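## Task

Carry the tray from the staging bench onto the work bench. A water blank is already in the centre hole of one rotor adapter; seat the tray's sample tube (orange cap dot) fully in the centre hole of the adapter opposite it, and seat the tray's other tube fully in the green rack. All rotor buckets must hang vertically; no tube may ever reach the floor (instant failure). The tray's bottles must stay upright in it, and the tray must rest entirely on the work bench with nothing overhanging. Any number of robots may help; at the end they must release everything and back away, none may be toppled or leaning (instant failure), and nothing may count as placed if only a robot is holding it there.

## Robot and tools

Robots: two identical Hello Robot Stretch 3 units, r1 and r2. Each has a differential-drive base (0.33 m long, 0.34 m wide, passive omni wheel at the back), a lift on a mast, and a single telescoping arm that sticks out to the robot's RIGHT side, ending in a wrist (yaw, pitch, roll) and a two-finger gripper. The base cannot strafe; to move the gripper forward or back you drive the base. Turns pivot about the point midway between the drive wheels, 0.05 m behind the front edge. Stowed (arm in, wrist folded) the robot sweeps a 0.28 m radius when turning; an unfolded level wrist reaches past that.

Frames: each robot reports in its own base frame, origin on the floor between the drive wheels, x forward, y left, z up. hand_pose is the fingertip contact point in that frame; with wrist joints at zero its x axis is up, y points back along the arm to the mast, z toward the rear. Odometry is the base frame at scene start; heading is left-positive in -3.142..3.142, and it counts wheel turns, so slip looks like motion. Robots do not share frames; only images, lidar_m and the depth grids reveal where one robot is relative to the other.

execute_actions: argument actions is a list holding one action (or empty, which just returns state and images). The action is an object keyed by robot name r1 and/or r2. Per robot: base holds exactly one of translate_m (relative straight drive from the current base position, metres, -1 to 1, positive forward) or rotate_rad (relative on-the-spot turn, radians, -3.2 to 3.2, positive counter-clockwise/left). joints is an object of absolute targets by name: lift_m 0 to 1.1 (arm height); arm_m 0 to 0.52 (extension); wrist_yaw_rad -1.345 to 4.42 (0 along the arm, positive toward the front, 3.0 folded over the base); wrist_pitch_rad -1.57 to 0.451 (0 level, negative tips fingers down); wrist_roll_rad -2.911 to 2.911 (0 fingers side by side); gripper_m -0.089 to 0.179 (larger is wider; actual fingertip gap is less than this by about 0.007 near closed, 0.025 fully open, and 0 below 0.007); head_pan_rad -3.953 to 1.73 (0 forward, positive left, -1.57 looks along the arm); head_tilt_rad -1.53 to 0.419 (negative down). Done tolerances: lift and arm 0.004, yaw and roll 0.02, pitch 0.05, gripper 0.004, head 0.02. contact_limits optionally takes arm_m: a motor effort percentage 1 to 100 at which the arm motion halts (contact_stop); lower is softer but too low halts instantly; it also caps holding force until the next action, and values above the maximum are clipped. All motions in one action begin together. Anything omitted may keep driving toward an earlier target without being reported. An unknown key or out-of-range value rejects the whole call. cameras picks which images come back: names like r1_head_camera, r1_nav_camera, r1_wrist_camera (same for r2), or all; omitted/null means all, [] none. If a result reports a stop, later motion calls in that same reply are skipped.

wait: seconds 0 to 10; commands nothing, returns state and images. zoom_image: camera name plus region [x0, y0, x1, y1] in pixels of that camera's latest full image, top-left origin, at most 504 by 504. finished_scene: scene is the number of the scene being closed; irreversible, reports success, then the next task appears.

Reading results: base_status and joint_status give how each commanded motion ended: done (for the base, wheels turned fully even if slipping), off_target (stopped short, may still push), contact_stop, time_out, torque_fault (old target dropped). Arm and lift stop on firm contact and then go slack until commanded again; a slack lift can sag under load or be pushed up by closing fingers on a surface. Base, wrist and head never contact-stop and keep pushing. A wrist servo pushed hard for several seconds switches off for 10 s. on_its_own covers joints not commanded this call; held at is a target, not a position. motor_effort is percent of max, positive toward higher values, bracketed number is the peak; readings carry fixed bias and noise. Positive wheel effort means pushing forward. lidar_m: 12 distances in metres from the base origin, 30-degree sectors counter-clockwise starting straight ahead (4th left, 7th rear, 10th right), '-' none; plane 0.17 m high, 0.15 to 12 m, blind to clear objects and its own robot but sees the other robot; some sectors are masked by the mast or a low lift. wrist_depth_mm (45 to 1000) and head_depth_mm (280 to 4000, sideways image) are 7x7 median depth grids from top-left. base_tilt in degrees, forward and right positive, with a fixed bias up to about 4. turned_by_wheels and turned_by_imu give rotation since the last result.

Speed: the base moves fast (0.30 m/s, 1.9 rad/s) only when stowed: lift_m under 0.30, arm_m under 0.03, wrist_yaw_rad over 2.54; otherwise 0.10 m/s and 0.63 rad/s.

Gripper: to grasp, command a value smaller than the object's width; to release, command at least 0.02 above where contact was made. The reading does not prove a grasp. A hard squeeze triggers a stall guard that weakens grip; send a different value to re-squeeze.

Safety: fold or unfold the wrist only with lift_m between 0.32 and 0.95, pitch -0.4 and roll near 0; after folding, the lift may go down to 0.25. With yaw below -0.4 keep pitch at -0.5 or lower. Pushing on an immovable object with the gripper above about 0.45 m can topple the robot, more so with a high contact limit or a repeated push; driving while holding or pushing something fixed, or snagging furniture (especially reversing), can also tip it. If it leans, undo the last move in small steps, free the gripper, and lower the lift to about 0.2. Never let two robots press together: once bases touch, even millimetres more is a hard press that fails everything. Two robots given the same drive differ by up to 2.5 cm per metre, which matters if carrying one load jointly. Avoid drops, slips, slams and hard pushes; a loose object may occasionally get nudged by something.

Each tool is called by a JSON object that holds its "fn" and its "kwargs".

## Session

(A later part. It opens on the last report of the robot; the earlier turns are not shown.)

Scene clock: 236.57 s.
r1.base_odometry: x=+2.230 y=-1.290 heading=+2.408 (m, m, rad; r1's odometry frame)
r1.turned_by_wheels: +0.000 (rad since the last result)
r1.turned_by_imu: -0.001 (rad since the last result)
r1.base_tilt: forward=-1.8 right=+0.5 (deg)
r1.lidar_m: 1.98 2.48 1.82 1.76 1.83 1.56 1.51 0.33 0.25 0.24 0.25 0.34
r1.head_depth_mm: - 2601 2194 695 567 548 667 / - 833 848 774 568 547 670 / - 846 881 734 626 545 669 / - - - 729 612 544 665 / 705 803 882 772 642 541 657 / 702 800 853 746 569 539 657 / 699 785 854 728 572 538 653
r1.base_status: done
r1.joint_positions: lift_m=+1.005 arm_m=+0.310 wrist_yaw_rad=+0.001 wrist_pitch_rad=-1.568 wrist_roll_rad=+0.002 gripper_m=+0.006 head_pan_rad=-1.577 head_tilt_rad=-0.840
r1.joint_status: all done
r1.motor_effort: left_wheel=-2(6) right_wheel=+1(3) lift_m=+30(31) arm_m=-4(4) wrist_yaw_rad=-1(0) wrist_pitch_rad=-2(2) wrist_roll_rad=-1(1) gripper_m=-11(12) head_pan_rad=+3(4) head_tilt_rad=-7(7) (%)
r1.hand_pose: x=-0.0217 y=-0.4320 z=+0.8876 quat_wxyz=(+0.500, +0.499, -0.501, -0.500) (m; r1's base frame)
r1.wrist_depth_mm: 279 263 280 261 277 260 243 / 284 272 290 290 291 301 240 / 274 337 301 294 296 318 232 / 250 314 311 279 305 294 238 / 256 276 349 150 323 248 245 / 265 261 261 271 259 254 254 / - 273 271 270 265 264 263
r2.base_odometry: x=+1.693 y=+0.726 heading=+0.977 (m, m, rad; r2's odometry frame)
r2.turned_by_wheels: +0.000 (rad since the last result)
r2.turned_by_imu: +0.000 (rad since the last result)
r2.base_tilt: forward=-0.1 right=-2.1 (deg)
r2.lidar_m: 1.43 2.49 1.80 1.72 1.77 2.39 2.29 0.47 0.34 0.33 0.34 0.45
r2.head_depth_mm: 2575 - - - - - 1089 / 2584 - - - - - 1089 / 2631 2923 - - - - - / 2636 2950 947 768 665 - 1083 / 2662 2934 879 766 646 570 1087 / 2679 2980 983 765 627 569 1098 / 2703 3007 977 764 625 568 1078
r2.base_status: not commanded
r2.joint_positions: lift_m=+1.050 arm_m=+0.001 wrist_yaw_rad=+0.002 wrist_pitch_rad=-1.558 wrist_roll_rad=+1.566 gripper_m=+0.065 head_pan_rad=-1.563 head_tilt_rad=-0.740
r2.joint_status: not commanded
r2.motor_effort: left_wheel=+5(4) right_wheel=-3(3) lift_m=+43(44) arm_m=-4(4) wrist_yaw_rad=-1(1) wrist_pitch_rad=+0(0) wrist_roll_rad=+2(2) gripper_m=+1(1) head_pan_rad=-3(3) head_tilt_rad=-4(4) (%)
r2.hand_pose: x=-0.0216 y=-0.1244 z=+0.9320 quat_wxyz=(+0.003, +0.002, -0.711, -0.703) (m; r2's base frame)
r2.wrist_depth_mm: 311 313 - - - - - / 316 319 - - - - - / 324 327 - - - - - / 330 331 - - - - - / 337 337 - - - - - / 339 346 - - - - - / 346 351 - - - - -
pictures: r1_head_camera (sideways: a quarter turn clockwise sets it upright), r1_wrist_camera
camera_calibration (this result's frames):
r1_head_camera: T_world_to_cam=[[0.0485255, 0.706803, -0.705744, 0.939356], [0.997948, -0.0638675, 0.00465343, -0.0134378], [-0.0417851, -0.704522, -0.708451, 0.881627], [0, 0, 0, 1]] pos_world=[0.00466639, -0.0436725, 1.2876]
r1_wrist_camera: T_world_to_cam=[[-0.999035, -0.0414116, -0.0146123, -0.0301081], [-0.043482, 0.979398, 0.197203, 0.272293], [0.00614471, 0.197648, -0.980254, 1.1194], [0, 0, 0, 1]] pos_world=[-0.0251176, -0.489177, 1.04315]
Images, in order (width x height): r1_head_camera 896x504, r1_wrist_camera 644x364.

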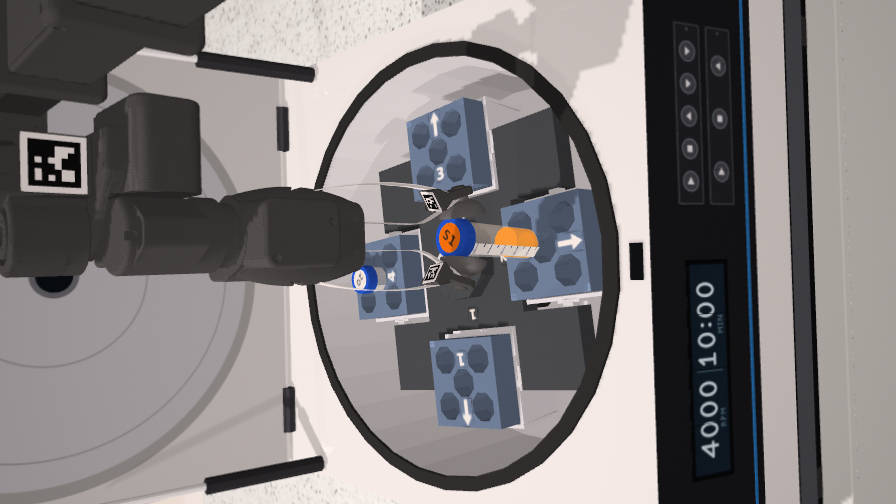

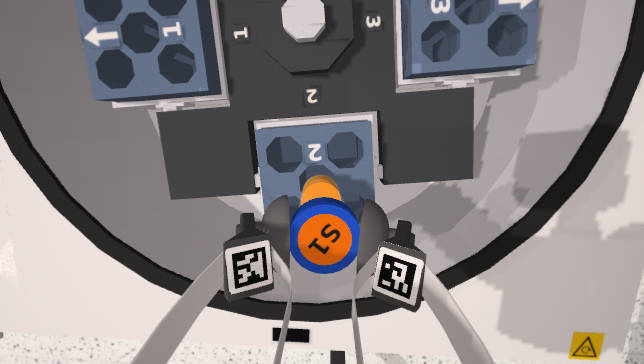

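{"fn": "execute_actions", "kwargs": {"actions": [{"r1":{"base":{"translate_m":0.002},"joints":{"arm_m":0.314}}}], "cameras": []}}

{"fn": "execute_actions", "kwargs": {"actions": [{"r1":{"joints":{"lift_m":0.965}}}], "cameras": ["r1_head_camera"]}}

{"fn": "execute_actions", "kwargs": {"actions": [{"r1":{"joints":{"lift_m":0.912}}}], "cameras": ["r1_head_camera"]}}

{"fn": "execute_actions", "kwargs": {"actions": [{"r1":{"joints":{"gripper_m":0.055}}}], "cameras": []}}

{"fn": "execute_actions", "kwargs": {"actions": [{"r1":{"joints":{"lift_m":1.03}}}], "cameras": []}}

{"fn": "execute_actions", "kwargs": {"actions": [{"r1":{"joints":{"arm_m":0}}}], "cameras": ["r1_head_camera","r2_nav_camera"]}}

Scene clock: 246.10 s.
r1.base_odometry: x=+2.229 y=-1.289 heading=+2.407 (m, m, rad; r1's odometry frame)
r1.turned_by_wheels: +0.000 (rad since the last result)
r1.turned_by_imu: -0.001 (rad since the last result)
r1.base_tilt: forward=-1.8 right=+0.6 (deg)
r1.lidar_m: 1.97 2.48 1.82 1.76 1.83 1.56 1.51 0.33 0.25 0.24 0.25 0.34
r1.head_depth_mm: - 2623 2199 694 568 549 667 / - 831 850 771 571 547 667 / - 844 880 733 626 545 669 / - - - 729 613 544 669 / 706 805 881 763 654 541 656 / 703 802 852 752 572 539 657 / 700 800 869 727 572 536 653
r1.base_status: done
r1.joint_positions: lift_m=+1.005 arm_m=+0.314 wrist_yaw_rad=+0.001 wrist_pitch_rad=-1.568 wrist_roll_rad=+0.002 gripper_m=+0.006 head_pan_rad=-1.577 head_tilt_rad=-0.840
r1.joint_status: all done
r1.motor_effort: left_wheel=-3(4) right_wheel=+2(4) lift_m=+30(30) arm_m=+5(5) wrist_yaw_rad=-1(1) wrist_pitch_rad=-1(1) wrist_roll_rad=-1(1) gripper_m=-12(11) head_pan_rad=+2(3) head_tilt_rad=-7(7) (%)
r1.hand_pose: x=-0.0217 y=-0.4353 z=+0.8876 quat_wxyz=(+0.500, +0.499, -0.501, -0.500) (m; r1's base frame)
r1.wrist_depth_mm: 277 262 278 262 279 265 248 / 285 269 290 289 286 289 242 / 269 331 300 296 300 321 232 / 250 317 308 280 303 297 236 / 257 278 359 150 331 249 243 / 265 265 260 279 257 256 253 / - 273 272 268 266 265 264
r2.base_odometry: x=+1.693 y=+0.726 heading=+0.977 (m, m, rad; r2's odometry frame)
r2.turned_by_wheels: +0.000 (rad since the last result)
r2.turned_by_imu: +0.000 (rad since the last result)
r2.base_tilt: forward=-0.1 right=-2.1 (deg)
r2.lidar_m: 1.44 2.49 1.79 1.72 1.77 2.39 2.29 0.47 0.34 0.33 0.34 0.45
r2.head_depth_mm: 2586 - - - - - 1095 / 2579 - - - - - 1091 / 2625 2967 - - - - - / 2639 2940 948 767 666 - 1082 / 2642 2945 877 765 644 570 1088 / 2680 2965 980 765 627 567 1096 / 2694 3015 978 762 626 567 1077
r2.base_status: not commanded
r2.joint_positions: lift_m=+1.050 arm_m=+0.001 wrist_yaw_rad=+0.002 wrist_pitch_rad=-1.558 wrist_roll_rad=+1.566 gripper_m=+0.065 head_pan_rad=-1.563 head_tilt_rad=-0.740
r2.joint_status: not commanded
r2.motor_effort: left_wheel=+4(4) right_wheel=-3(3) lift_m=+43(43) arm_m=-4(4) wrist_yaw_rad=-1(1) wrist_pitch_rad=+0(0) wrist_roll_rad=+2(2) gripper_m=+1(1) head_pan_rad=-3(2) head_tilt_rad=-3(3) (%)
r2.hand_pose: x=-0.0216 y=-0.1244 z=+0.9320 quat_wxyz=(+0.003, +0.002, -0.711, -0.703) (m; r2's base frame)
r2.wrist_depth_mm: 308 313 - - - - - / 315 319 - - - - - / 323 326 - - - - - / 329 330 - - - - - / 334 338 - - - - - / 342 345 - - - - - / 348 348 - - - - -
pictures: none
No camera images: the call's "cameras" was empty. Leave "cameras" out to get every camera's image.

Scene clock: 247.27 s.
r1.base_odometry: x=+2.229 y=-1.289 heading=+2.407 (m, m, rad; r1's odometry frame)
r1.turned_by_wheels: +0.000 (rad since the last result)
r1.turned_by_imu: +0.000 (rad since the last result)
r1.base_tilt: forward=-1.7 right=+0.7 (deg)
r1.lidar_m: 1.98 2.47 1.82 1.76 1.83 1.56 1.51 0.33 0.25 0.24 0.25 0.34
r1.head_depth_mm: 711 - 2030 694 568 549 668 / 685 823 848 776 569 547 668 / - - 882 754 628 545 669 / 694 - - 748 615 544 668 / 704 806 879 763 654 541 659 / 700 802 857 752 573 539 656 / 700 799 874 729 571 536 649
r1.base_status: not commanded
r1.joint_positions: lift_m=+0.965 arm_m=+0.314 wrist_yaw_rad=+0.001 wrist_pitch_rad=-1.568 wrist_roll_rad=+0.002 gripper_m=+0.006 head_pan_rad=-1.577 head_tilt_rad=-0.840
r1.joint_status: all done
r1.motor_effort: left_wheel=-3(3) right_wheel=+1(2) lift_m=+30(30) arm_m=+5(5) wrist_yaw_rad=-1(1) wrist_pitch_rad=-2(1) wrist_roll_rad=-1(1) gripper_m=-11(11) head_pan_rad=+3(3) head_tilt_rad=-7(6) (%)
r1.hand_pose: x=-0.0217 y=-0.4353 z=+0.8476 quat_wxyz=(+0.500, +0.499, -0.501, -0.500) (m; r1's base frame)
r1.wrist_depth_mm: 223 221 243 226 238 222 223 / 246 229 252 253 249 251 236 / 267 264 258 255 257 285 227 / 247 281 269 239 265 266 210 / 221 272 346 151 331 248 204 / 219 229 260 277 247 214 211 / 227 226 227 225 221 218 217
r2.base_odometry: x=+1.693 y=+0.726 heading=+0.977 (m, m, rad; r2's odometry frame)
r2.turned_by_wheels: +0.000 (rad since the last result)
r2.turned_by_imu: +0.000 (rad since the last result)
r2.base_tilt: forward=+0.0 right=-2.0 (deg)
r2.lidar_m: 1.43 2.49 1.79 1.72 1.77 2.39 2.30 0.47 0.34 0.33 0.34 0.45
r2.head_depth_mm: 2575 - - - - - 1091 / 2595 - - - - - 1088 / 2624 2961 - - - - - / 2647 2969 944 767 666 - 1086 / 2650 2976 880 765 644 570 1090 / 2641 2993 984 766 627 569 1099 / 2665 2989 972 763 625 566 1078
r2.base_status: not commanded
r2.joint_positions: lift_m=+1.050 arm_m=+0.001 wrist_yaw_rad=+0.002 wrist_pitch_rad=-1.558 wrist_roll_rad=+1.566 gripper_m=+0.065 head_pan_rad=-1.563 head_tilt_rad=-0.740
r2.joint_status: not commanded
r2.motor_effort: left_wheel=+5(4) right_wheel=-4(4) lift_m=+43(43) arm_m=-4(4) wrist_yaw_rad=-1(1) wrist_pitch_rad=+0(0) wrist_roll_rad=+2(2) gripper_m=+1(1) head_pan_rad=-2(3) head_tilt_rad=-3(3) (%)
r2.hand_pose: x=-0.0216 y=-0.1244 z=+0.9320 quat_wxyz=(+0.003, +0.002, -0.711, -0.703) (m; r2's base frame)
r2.wrist_depth_mm: 309 311 - - - - - / 316 317 - - - - - / 320 323 - - - - - / 327 330 - - - - - / 336 336 - - - - - / 342 343 - - - - - / 354 350 - - - - -
pictures: r1_head_camera (sideways: a quarter turn clockwise sets it upright)
camera_calibration (this result's frames):
r1_head_camera: T_world_to_cam=[[0.0485255, 0.706803, -0.705744, 0.939357], [0.997948, -0.0638675, 0.00465344, -0.0134378], [-0.0417851, -0.704522, -0.708451, 0.881627], [0, 0, 0, 1]] pos_world=[0.00466639, -0.0436725, 1.2876]
Images, in order (width x height): r1_head_camera 896x504.

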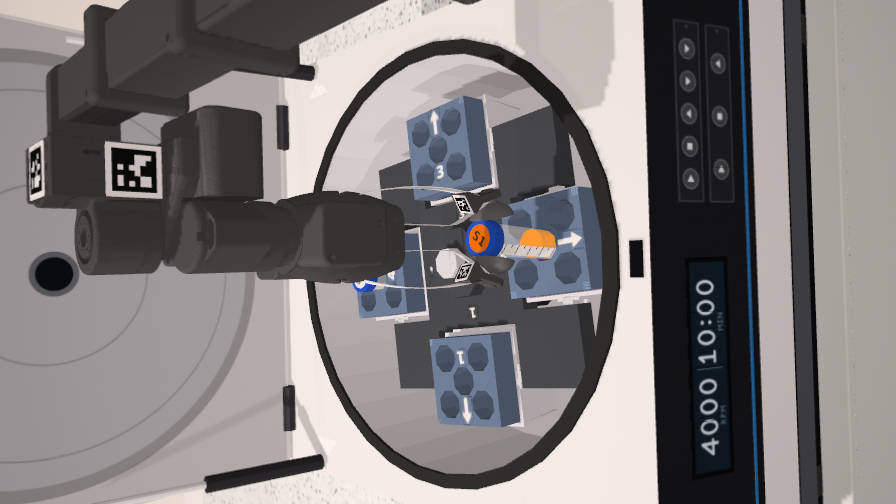

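Scene clock: 248.57 s.
r1.base_odometry: x=+2.229 y=-1.289 heading=+2.407 (m, m, rad; r1's odometry frame)
r1.turned_by_wheels: +0.000 (rad since the last result)
r1.turned_by_imu: +0.000 (rad since the last result)
r1.base_tilt: forward=-1.7 right=+0.7 (deg)
r1.lidar_m: 1.97 2.47 1.82 1.76 1.83 1.57 1.51 0.33 0.25 0.24 0.25 0.34
r1.head_depth_mm: 738 2829 - 655 556 550 667 / 709 - 819 773 569 547 668 / 708 - 864 749 612 546 669 / 706 774 - 720 611 543 667 / 704 805 879 773 654 541 658 / 701 803 856 739 571 538 656 / 702 800 871 728 571 537 650
r1.base_status: not commanded
r1.joint_positions: lift_m=+0.912 arm_m=+0.314 wrist_yaw_rad=+0.001 wrist_pitch_rad=-1.568 wrist_roll_rad=+0.002 gripper_m=+0.006 head_pan_rad=-1.577 head_tilt_rad=-0.840
r1.joint_status: all done
r1.motor_effort: left_wheel=-2(3) right_wheel=+2(2) lift_m=+30(31) arm_m=+5(4) wrist_yaw_rad=-1(1) wrist_pitch_rad=-2(1) wrist_roll_rad=-1(1) gripper_m=-11(11) head_pan_rad=+4(3) head_tilt_rad=-8(7) (%)
r1.hand_pose: x=-0.0217 y=-0.4353 z=+0.7946 quat_wxyz=(+0.500, +0.499, -0.501, -0.500) (m; r1's base frame)
r1.wrist_depth_mm: 179 181 192 175 192 166 166 / 176 190 201 198 198 197 241 / 253 208 205 201 201 200 229 / 246 214 213 185 209 209 211 / 218 233 219 152 314 250 187 / 193 228 257 196 247 208 166 / 172 190 214 224 207 173 156
r2.base_odometry: x=+1.693 y=+0.726 heading=+0.977 (m, m, rad; r2's odometry frame)
r2.turned_by_wheels: +0.000 (rad since the last result)
r2.turned_by_imu: +0.000 (rad since the last result)
r2.base_tilt: forward=+0.0 right=-2.0 (deg)
r2.lidar_m: 1.44 2.49 1.79 1.72 1.77 2.40 2.29 0.48 0.34 0.33 0.34 0.45
r2.head_depth_mm: 2569 - - - - - 1091 / 2591 - - - - - 1090 / 2609 2946 - - - - - / 2663 2976 945 770 664 - 1081 / 2657 2971 879 765 644 570 1088 / 2678 2990 983 767 627 569 1095 / 2675 3021 974 762 626 568 1077
r2.base_status: not commanded
r2.joint_positions: lift_m=+1.050 arm_m=+0.001 wrist_yaw_rad=+0.002 wrist_pitch_rad=-1.558 wrist_roll_rad=+1.566 gripper_m=+0.065 head_pan_rad=-1.563 head_tilt_rad=-0.740
r2.joint_status: not commanded
r2.motor_effort: left_wheel=+4(4) right_wheel=-3(3) lift_m=+43(43) arm_m=-5(4) wrist_yaw_rad=-2(1) wrist_pitch_rad=+0(0) wrist_roll_rad=+2(2) gripper_m=+1(1) head_pan_rad=-2(2) head_tilt_rad=-4(4) (%)
r2.hand_pose: x=-0.0216 y=-0.1244 z=+0.9320 quat_wxyz=(+0.003, +0.002, -0.711, -0.703) (m; r2's base frame)
r2.wrist_depth_mm: 310 312 - - - - - / 315 322 - - - - - / 320 328 - - - - - / 328 332 - - - - - / 335 341 - - - - - / 340 344 - - - - - / 351 353 - - - - -
pictures: r1_head_camera (sideways: a quarter turn clockwise sets it upright)
camera_calibration (this result's frames):
r1_head_camera: T_world_to_cam=[[0.0485256, 0.706803, -0.705744, 0.939356], [0.997948, -0.0638677, 0.00465343, -0.0134378], [-0.0417852, -0.704522, -0.708451, 0.881627], [0, 0, 0, 1]] pos_world=[0.00466639, -0.0436725, 1.2876]
Images, in order (width x height): r1_head_camera 896x504.

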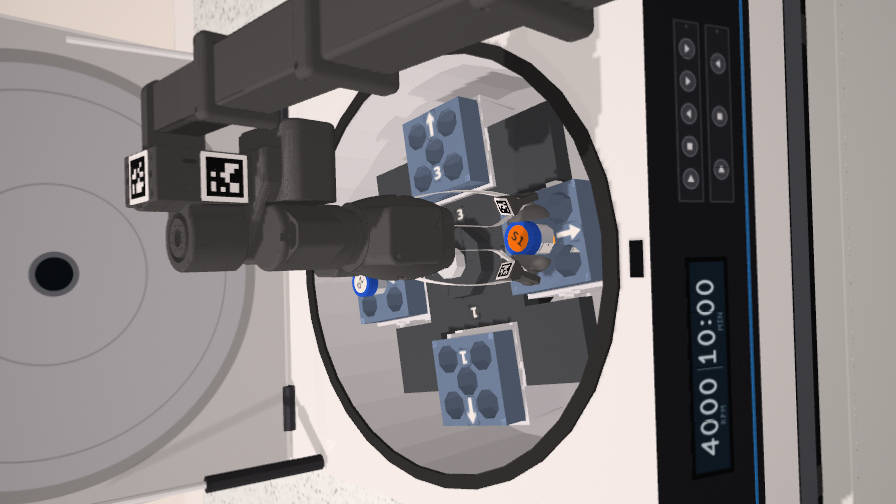

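Scene clock: 249.57 s.
r1.base_odometry: x=+2.229 y=-1.289 heading=+2.407 (m, m, rad; r1's odometry frame)
r1.turned_by_wheels: +0.000 (rad since the last result)
r1.turned_by_imu: +0.000 (rad since the last result)
r1.base_tilt: forward=-1.7 right=+0.7 (deg)
r1.lidar_m: 1.98 2.48 1.82 1.76 1.83 1.56 1.51 0.33 0.25 0.24 0.25 0.34
r1.head_depth_mm: 738 2778 - 655 556 549 667 / 710 - 820 772 568 548 668 / 709 - 863 748 611 546 670 / 706 778 - 722 611 543 667 / 705 804 881 774 651 540 657 / 704 800 856 738 571 538 657 / 701 800 871 728 572 537 649
r1.base_status: not commanded
r1.joint_positions: lift_m=+0.912 arm_m=+0.314 wrist_yaw_rad=+0.001 wrist_pitch_rad=-1.568 wrist_roll_rad=+0.002 gripper_m=+0.055 head_pan_rad=-1.577 head_tilt_rad=-0.840
r1.joint_status: all done
r1.motor_effort: left_wheel=-2(2) right_wheel=+1(2) lift_m=+30(30) arm_m=+4(4) wrist_yaw_rad=-1(0) wrist_pitch_rad=-1(1) wrist_roll_rad=-1(1) gripper_m=+1(84) head_pan_rad=+3(3) head_tilt_rad=-7(7) (%)
r1.hand_pose: x=-0.0217 y=-0.4353 z=+0.7946 quat_wxyz=(+0.500, +0.499, -0.501, -0.500) (m; r1's base frame)
r1.wrist_depth_mm: 178 181 193 175 192 166 165 / 176 189 200 198 197 196 241 / 251 207 204 204 202 202 229 / 245 215 213 186 209 208 207 / 217 231 218 159 314 249 187 / 193 225 247 197 248 208 166 / 171 191 216 223 202 173 157
r2.base_odometry: x=+1.693 y=+0.726 heading=+0.977 (m, m, rad; r2's odometry frame)
r2.turned_by_wheels: +0.000 (rad since the last result)
r2.turned_by_imu: +0.000 (rad since the last result)
r2.base_tilt: forward=+0.0 right=-2.1 (deg)
r2.lidar_m: 1.44 2.49 1.79 1.72 1.78 2.39 2.30 0.47 0.34 0.33 0.34 0.45
r2.head_depth_mm: 2562 - - - - - 1092 / 2604 - - - - - 1089 / 2605 2934 - - - - - / 2634 2970 946 770 665 - 1084 / 2640 2935 878 763 643 568 1090 / 2638 2968 986 763 626 568 1098 / 2672 2978 976 762 625 568 1070
r2.base_status: not commanded
r2.joint_positions: lift_m=+1.050 arm_m=+0.001 wrist_yaw_rad=+0.002 wrist_pitch_rad=-1.558 wrist_roll_rad=+1.566 gripper_m=+0.065 head_pan_rad=-1.563 head_tilt_rad=-0.740
r2.joint_status: not commanded
r2.motor_effort: left_wheel=+4(4) right_wheel=-3(3) lift_m=+43(43) arm_m=-4(4) wrist_yaw_rad=-1(1) wrist_pitch_rad=+0(0) wrist_roll_rad=+2(2) gripper_m=+1(1) head_pan_rad=-2(2) head_tilt_rad=-4(4) (%)
r2.hand_pose: x=-0.0216 y=-0.1244 z=+0.9320 quat_wxyz=(+0.003, +0.002, -0.711, -0.703) (m; r2's base frame)
r2.wrist_depth_mm: 307 310 - - - - - / 316 322 - - - - - / 319 324 - - - - - / 326 334 - - - - - / 337 337 - - - - - / 340 344 - - - - - / 347 354 - - - - -
pictures: none
No camera images: the call's "cameras" was empty. Leave "cameras" out to get every camera's image.

Scene clock: 251.47 s.
r1.base_odometry: x=+2.229 y=-1.289 heading=+2.407 (m, m, rad; r1's odometry frame)
r1.turned_by_wheels: +0.000 (rad since the last result)
r1.turned_by_imu: +0.000 (rad since the last result)
r1.base_tilt: forward=-1.7 right=+0.6 (deg)
r1.lidar_m: 1.98 2.47 1.82 1.76 1.83 1.56 1.51 0.33 0.25 0.24 0.25 0.34
r1.head_depth_mm: 727 2731 2187 696 567 549 667 / 701 813 850 775 569 547 669 / - 808 880 733 625 546 670 / - - 885 729 617 544 668 / 705 804 882 770 651 540 658 / 701 802 855 739 572 539 657 / 701 801 875 729 574 536 649
r1.base_status: not commanded
r1.joint_positions: lift_m=+1.030 arm_m=+0.314 wrist_yaw_rad=+0.001 wrist_pitch_rad=-1.568 wrist_roll_rad=+0.002 gripper_m=+0.055 head_pan_rad=-1.577 head_tilt_rad=-0.840
r1.joint_status: all done
r1.motor_effort: left_wheel=-3(3) right_wheel=+1(1) lift_m=+38(39) arm_m=+4(4) wrist_yaw_rad=-1(1) wrist_pitch_rad=-2(2) wrist_roll_rad=-1(1) gripper_m=-1(0) head_pan_rad=+2(3) head_tilt_rad=-7(7) (%)
r1.hand_pose: x=-0.0217 y=-0.4353 z=+0.9122 quat_wxyz=(+0.500, +0.499, -0.501, -0.500) (m; r1's base frame)
r1.wrist_depth_mm: 288 286 304 284 300 293 246 / 285 295 313 313 313 317 248 / 270 345 323 316 321 322 257 / 273 332 336 304 339 297 265 / 284 285 354 361 317 275 272 / 292 291 289 295 281 282 282 / - - - - 295 287 -
r2.base_odometry: x=+1.693 y=+0.726 heading=+0.977 (m, m, rad; r2's odometry frame)
r2.turned_by_wheels: +0.000 (rad since the last result)
r2.turned_by_imu: +0.000 (rad since the last result)
r2.base_tilt: forward=-0.2 right=-2.0 (deg)
r2.lidar_m: 1.43 2.49 1.79 1.72 1.77 2.40 2.29 0.47 0.34 0.33 0.34 0.45
r2.head_depth_mm: 2572 - - - - - 1091 / 2595 - - - - - 1088 / 2617 2935 - - - - - / 2657 2997 945 769 666 - 1079 / 2667 2930 876 765 646 569 1084 / 2678 2976 982 767 627 568 1102 / 2649 3007 977 761 625 567 1076
r2.base_status: not commanded
r2.joint_positions: lift_m=+1.050 arm_m=+0.001 wrist_yaw_rad=+0.002 wrist_pitch_rad=-1.558 wrist_roll_rad=+1.566 gripper_m=+0.065 head_pan_rad=-1.563 head_tilt_rad=-0.740
r2.joint_status: not commanded
r2.motor_effort: left_wheel=+5(5) right_wheel=-3(3) lift_m=+43(43) arm_m=-4(4) wrist_yaw_rad=-2(2) wrist_pitch_rad=+0(0) wrist_roll_rad=+2(2) gripper_m=+1(1) head_pan_rad=-3(2) head_tilt_rad=-4(4) (%)
r2.hand_pose: x=-0.0216 y=-0.1244 z=+0.9320 quat_wxyz=(+0.003, +0.002, -0.711, -0.703) (m; r2's base frame)
r2.wrist_depth_mm: 310 312 - - - - - / 315 317 - - - - - / 323 328 - - - - - / 331 329 - - - - - / 337 336 - - - - - / 342 343 - - - - - / 349 350 - - - - -
pictures: none
No camera images: the call's "cameras" was empty. Leave "cameras" out to get every camera's image.

Scene clock: 254.97 s.
r1.base_odometry: x=+2.229 y=-1.289 heading=+2.407 (m, m, rad; r1's odometry frame)
r1.turned_by_wheels: +0.000 (rad since the last result)
r1.turned_by_imu: +0.000 (rad since the last result)
r1.base_tilt: forward=-1.7 right=+0.6 (deg)
r1.lidar_m: 1.98 2.47 1.82 1.76 1.83 1.56 1.51 0.33 0.25 0.24 0.25 0.34
r1.head_depth_mm: 712 - - - - 565 669 / 712 781 - - - - - / 707 780 - - - - - / 707 790 878 722 - - - / 704 803 880 770 651 543 657 / 701 806 854 739 571 538 658 / 700 798 873 728 571 537 652
r1.base_status: not commanded
r1.joint_positions: lift_m=+1.030 arm_m=+0.002 wrist_yaw_rad=+0.001 wrist_pitch_rad=-1.568 wrist_roll_rad=+0.002 gripper_m=+0.055 head_pan_rad=-1.577 head_tilt_rad=-0.840
r1.joint_status: all done
joint sent to its limit — the command would take r1.arm_m past its lower limit, so that joint was sent only as far as its limit.
r1.motor_effort: left_wheel=-3(3) right_wheel=+1(2) lift_m=+38(38) arm_m=-4(4) wrist_yaw_rad=+0(1) wrist_pitch_rad=-1(1) wrist_roll_rad=+0(1) gripper_m=+0(0) head_pan_rad=+3(3) head_tilt_rad=-7(8) (%)
r1.hand_pose: x=-0.0217 y=-0.1237 z=+0.9122 quat_wxyz=(+0.501, +0.499, -0.501, -0.500) (m; r1's base frame)
r1.wrist_depth_mm: 555 344 335 328 317 306 - / - 563 511 507 507 498 - / - - - - - - - / - - - - - - - / - - - - - - - / - - - - - - - / - - - - - - -
r2.base_odometry: x=+1.693 y=+0.726 heading=+0.977 (m, m, rad; r2's odometry frame)
r2.turned_by_wheels: +0.000 (rad since the last result)
r2.turned_by_imu: +0.000 (rad since the last result)
r2.base_tilt: forward=-0.2 right=-2.1 (deg)
r2.lidar_m: 1.43 2.49 1.79 1.72 1.78 2.39 2.29 0.47 0.34 0.33 0.34 0.45
r2.head_depth_mm: 2589 - - - - - 1092 / 2597 - - - - - 1087 / 2625 2929 - - - - - / 2657 2998 947 770 663 - 1083 / 2652 2931 881 763 646 569 1090 / 2652 2940 984 768 628 568 1099 / 2691 2950 972 763 623 566 1072
r2.base_status: not commanded
r2.joint_positions: lift_m=+1.050 arm_m=+0.001 wrist_yaw_rad=+0.002 wrist_pitch_rad=-1.558 wrist_roll_rad=+1.566 gripper_m=+0.065 head_pan_rad=-1.563 head_tilt_rad=-0.740
r2.joint_status: not commanded
r2.motor_effort: left_wheel=+5(5) right_wheel=-3(3) lift_m=+43(43) arm_m=-4(4) wrist_yaw_rad=-1(1) wrist_pitch_rad=+0(0) wrist_roll_rad=+2(2) gripper_m=+0(1) head_pan_rad=-2(2) head_tilt_rad=-4(3) (%)
r2.hand_pose: x=-0.0216 y=-0.1244 z=+0.9320 quat_wxyz=(+0.003, +0.002, -0.711, -0.703) (m; r2's base frame)
r2.wrist_depth_mm: 309 313 - - - - - / 316 319 - - - - - / 321 327 - - - - - / 327 330 - - - - - / 336 338 - - - - - / 337 340 - - - - - / 351 347 - - - - -
pictures: r1_head_camera (sideways: a quarter turn clockwise sets it upright), r2_nav_camera (sideways: a quarter turn counterclockwise sets it upright)
camera_calibration (this result's frames):
r1_head_camera: T_world_to_cam=[[0.0484552, 0.70684, -0.705712, 0.939314], [0.997954, -0.0637682, 0.00465076, -0.0134344], [-0.0417146, -0.704493, -0.708484, 0.881669], [0, 0, 0, 1]] pos_world=[0.00467075, -0.043672, 1.2876]
r2_nav_camera: T_world_to_cam=[[0.0212005, -0.637389, 0.77025, -0.958178], [-0.999365, 0.00855646, 0.0345872, 0.0219177], [-0.0286361, -0.770494, -0.636803, 0.798365], [0, 0, 0, 1]] pos_world=[0.0650797, 0.00421596, 1.24568]
Images, in order (width x height): r1_head_camera 896x504, r2_nav_camera 672x504.

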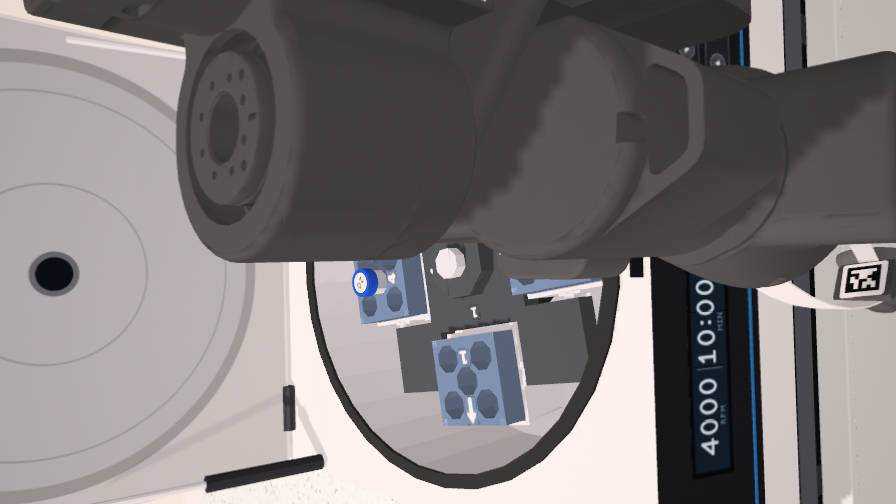

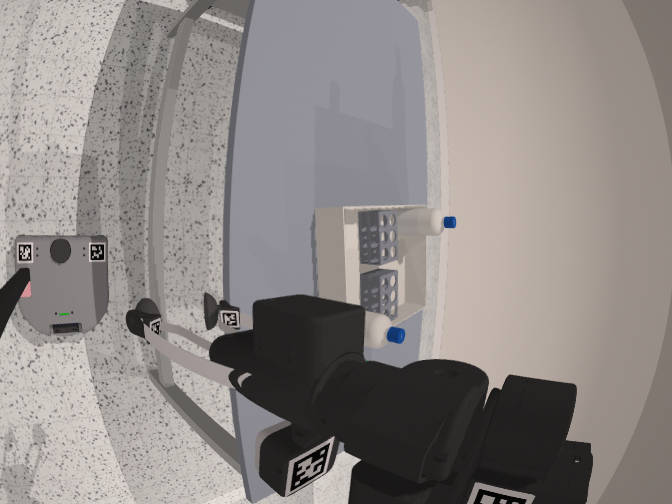

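{"fn": "finished_scene", "kwargs": {"scene": 2}}

The scene is finished: the task was done.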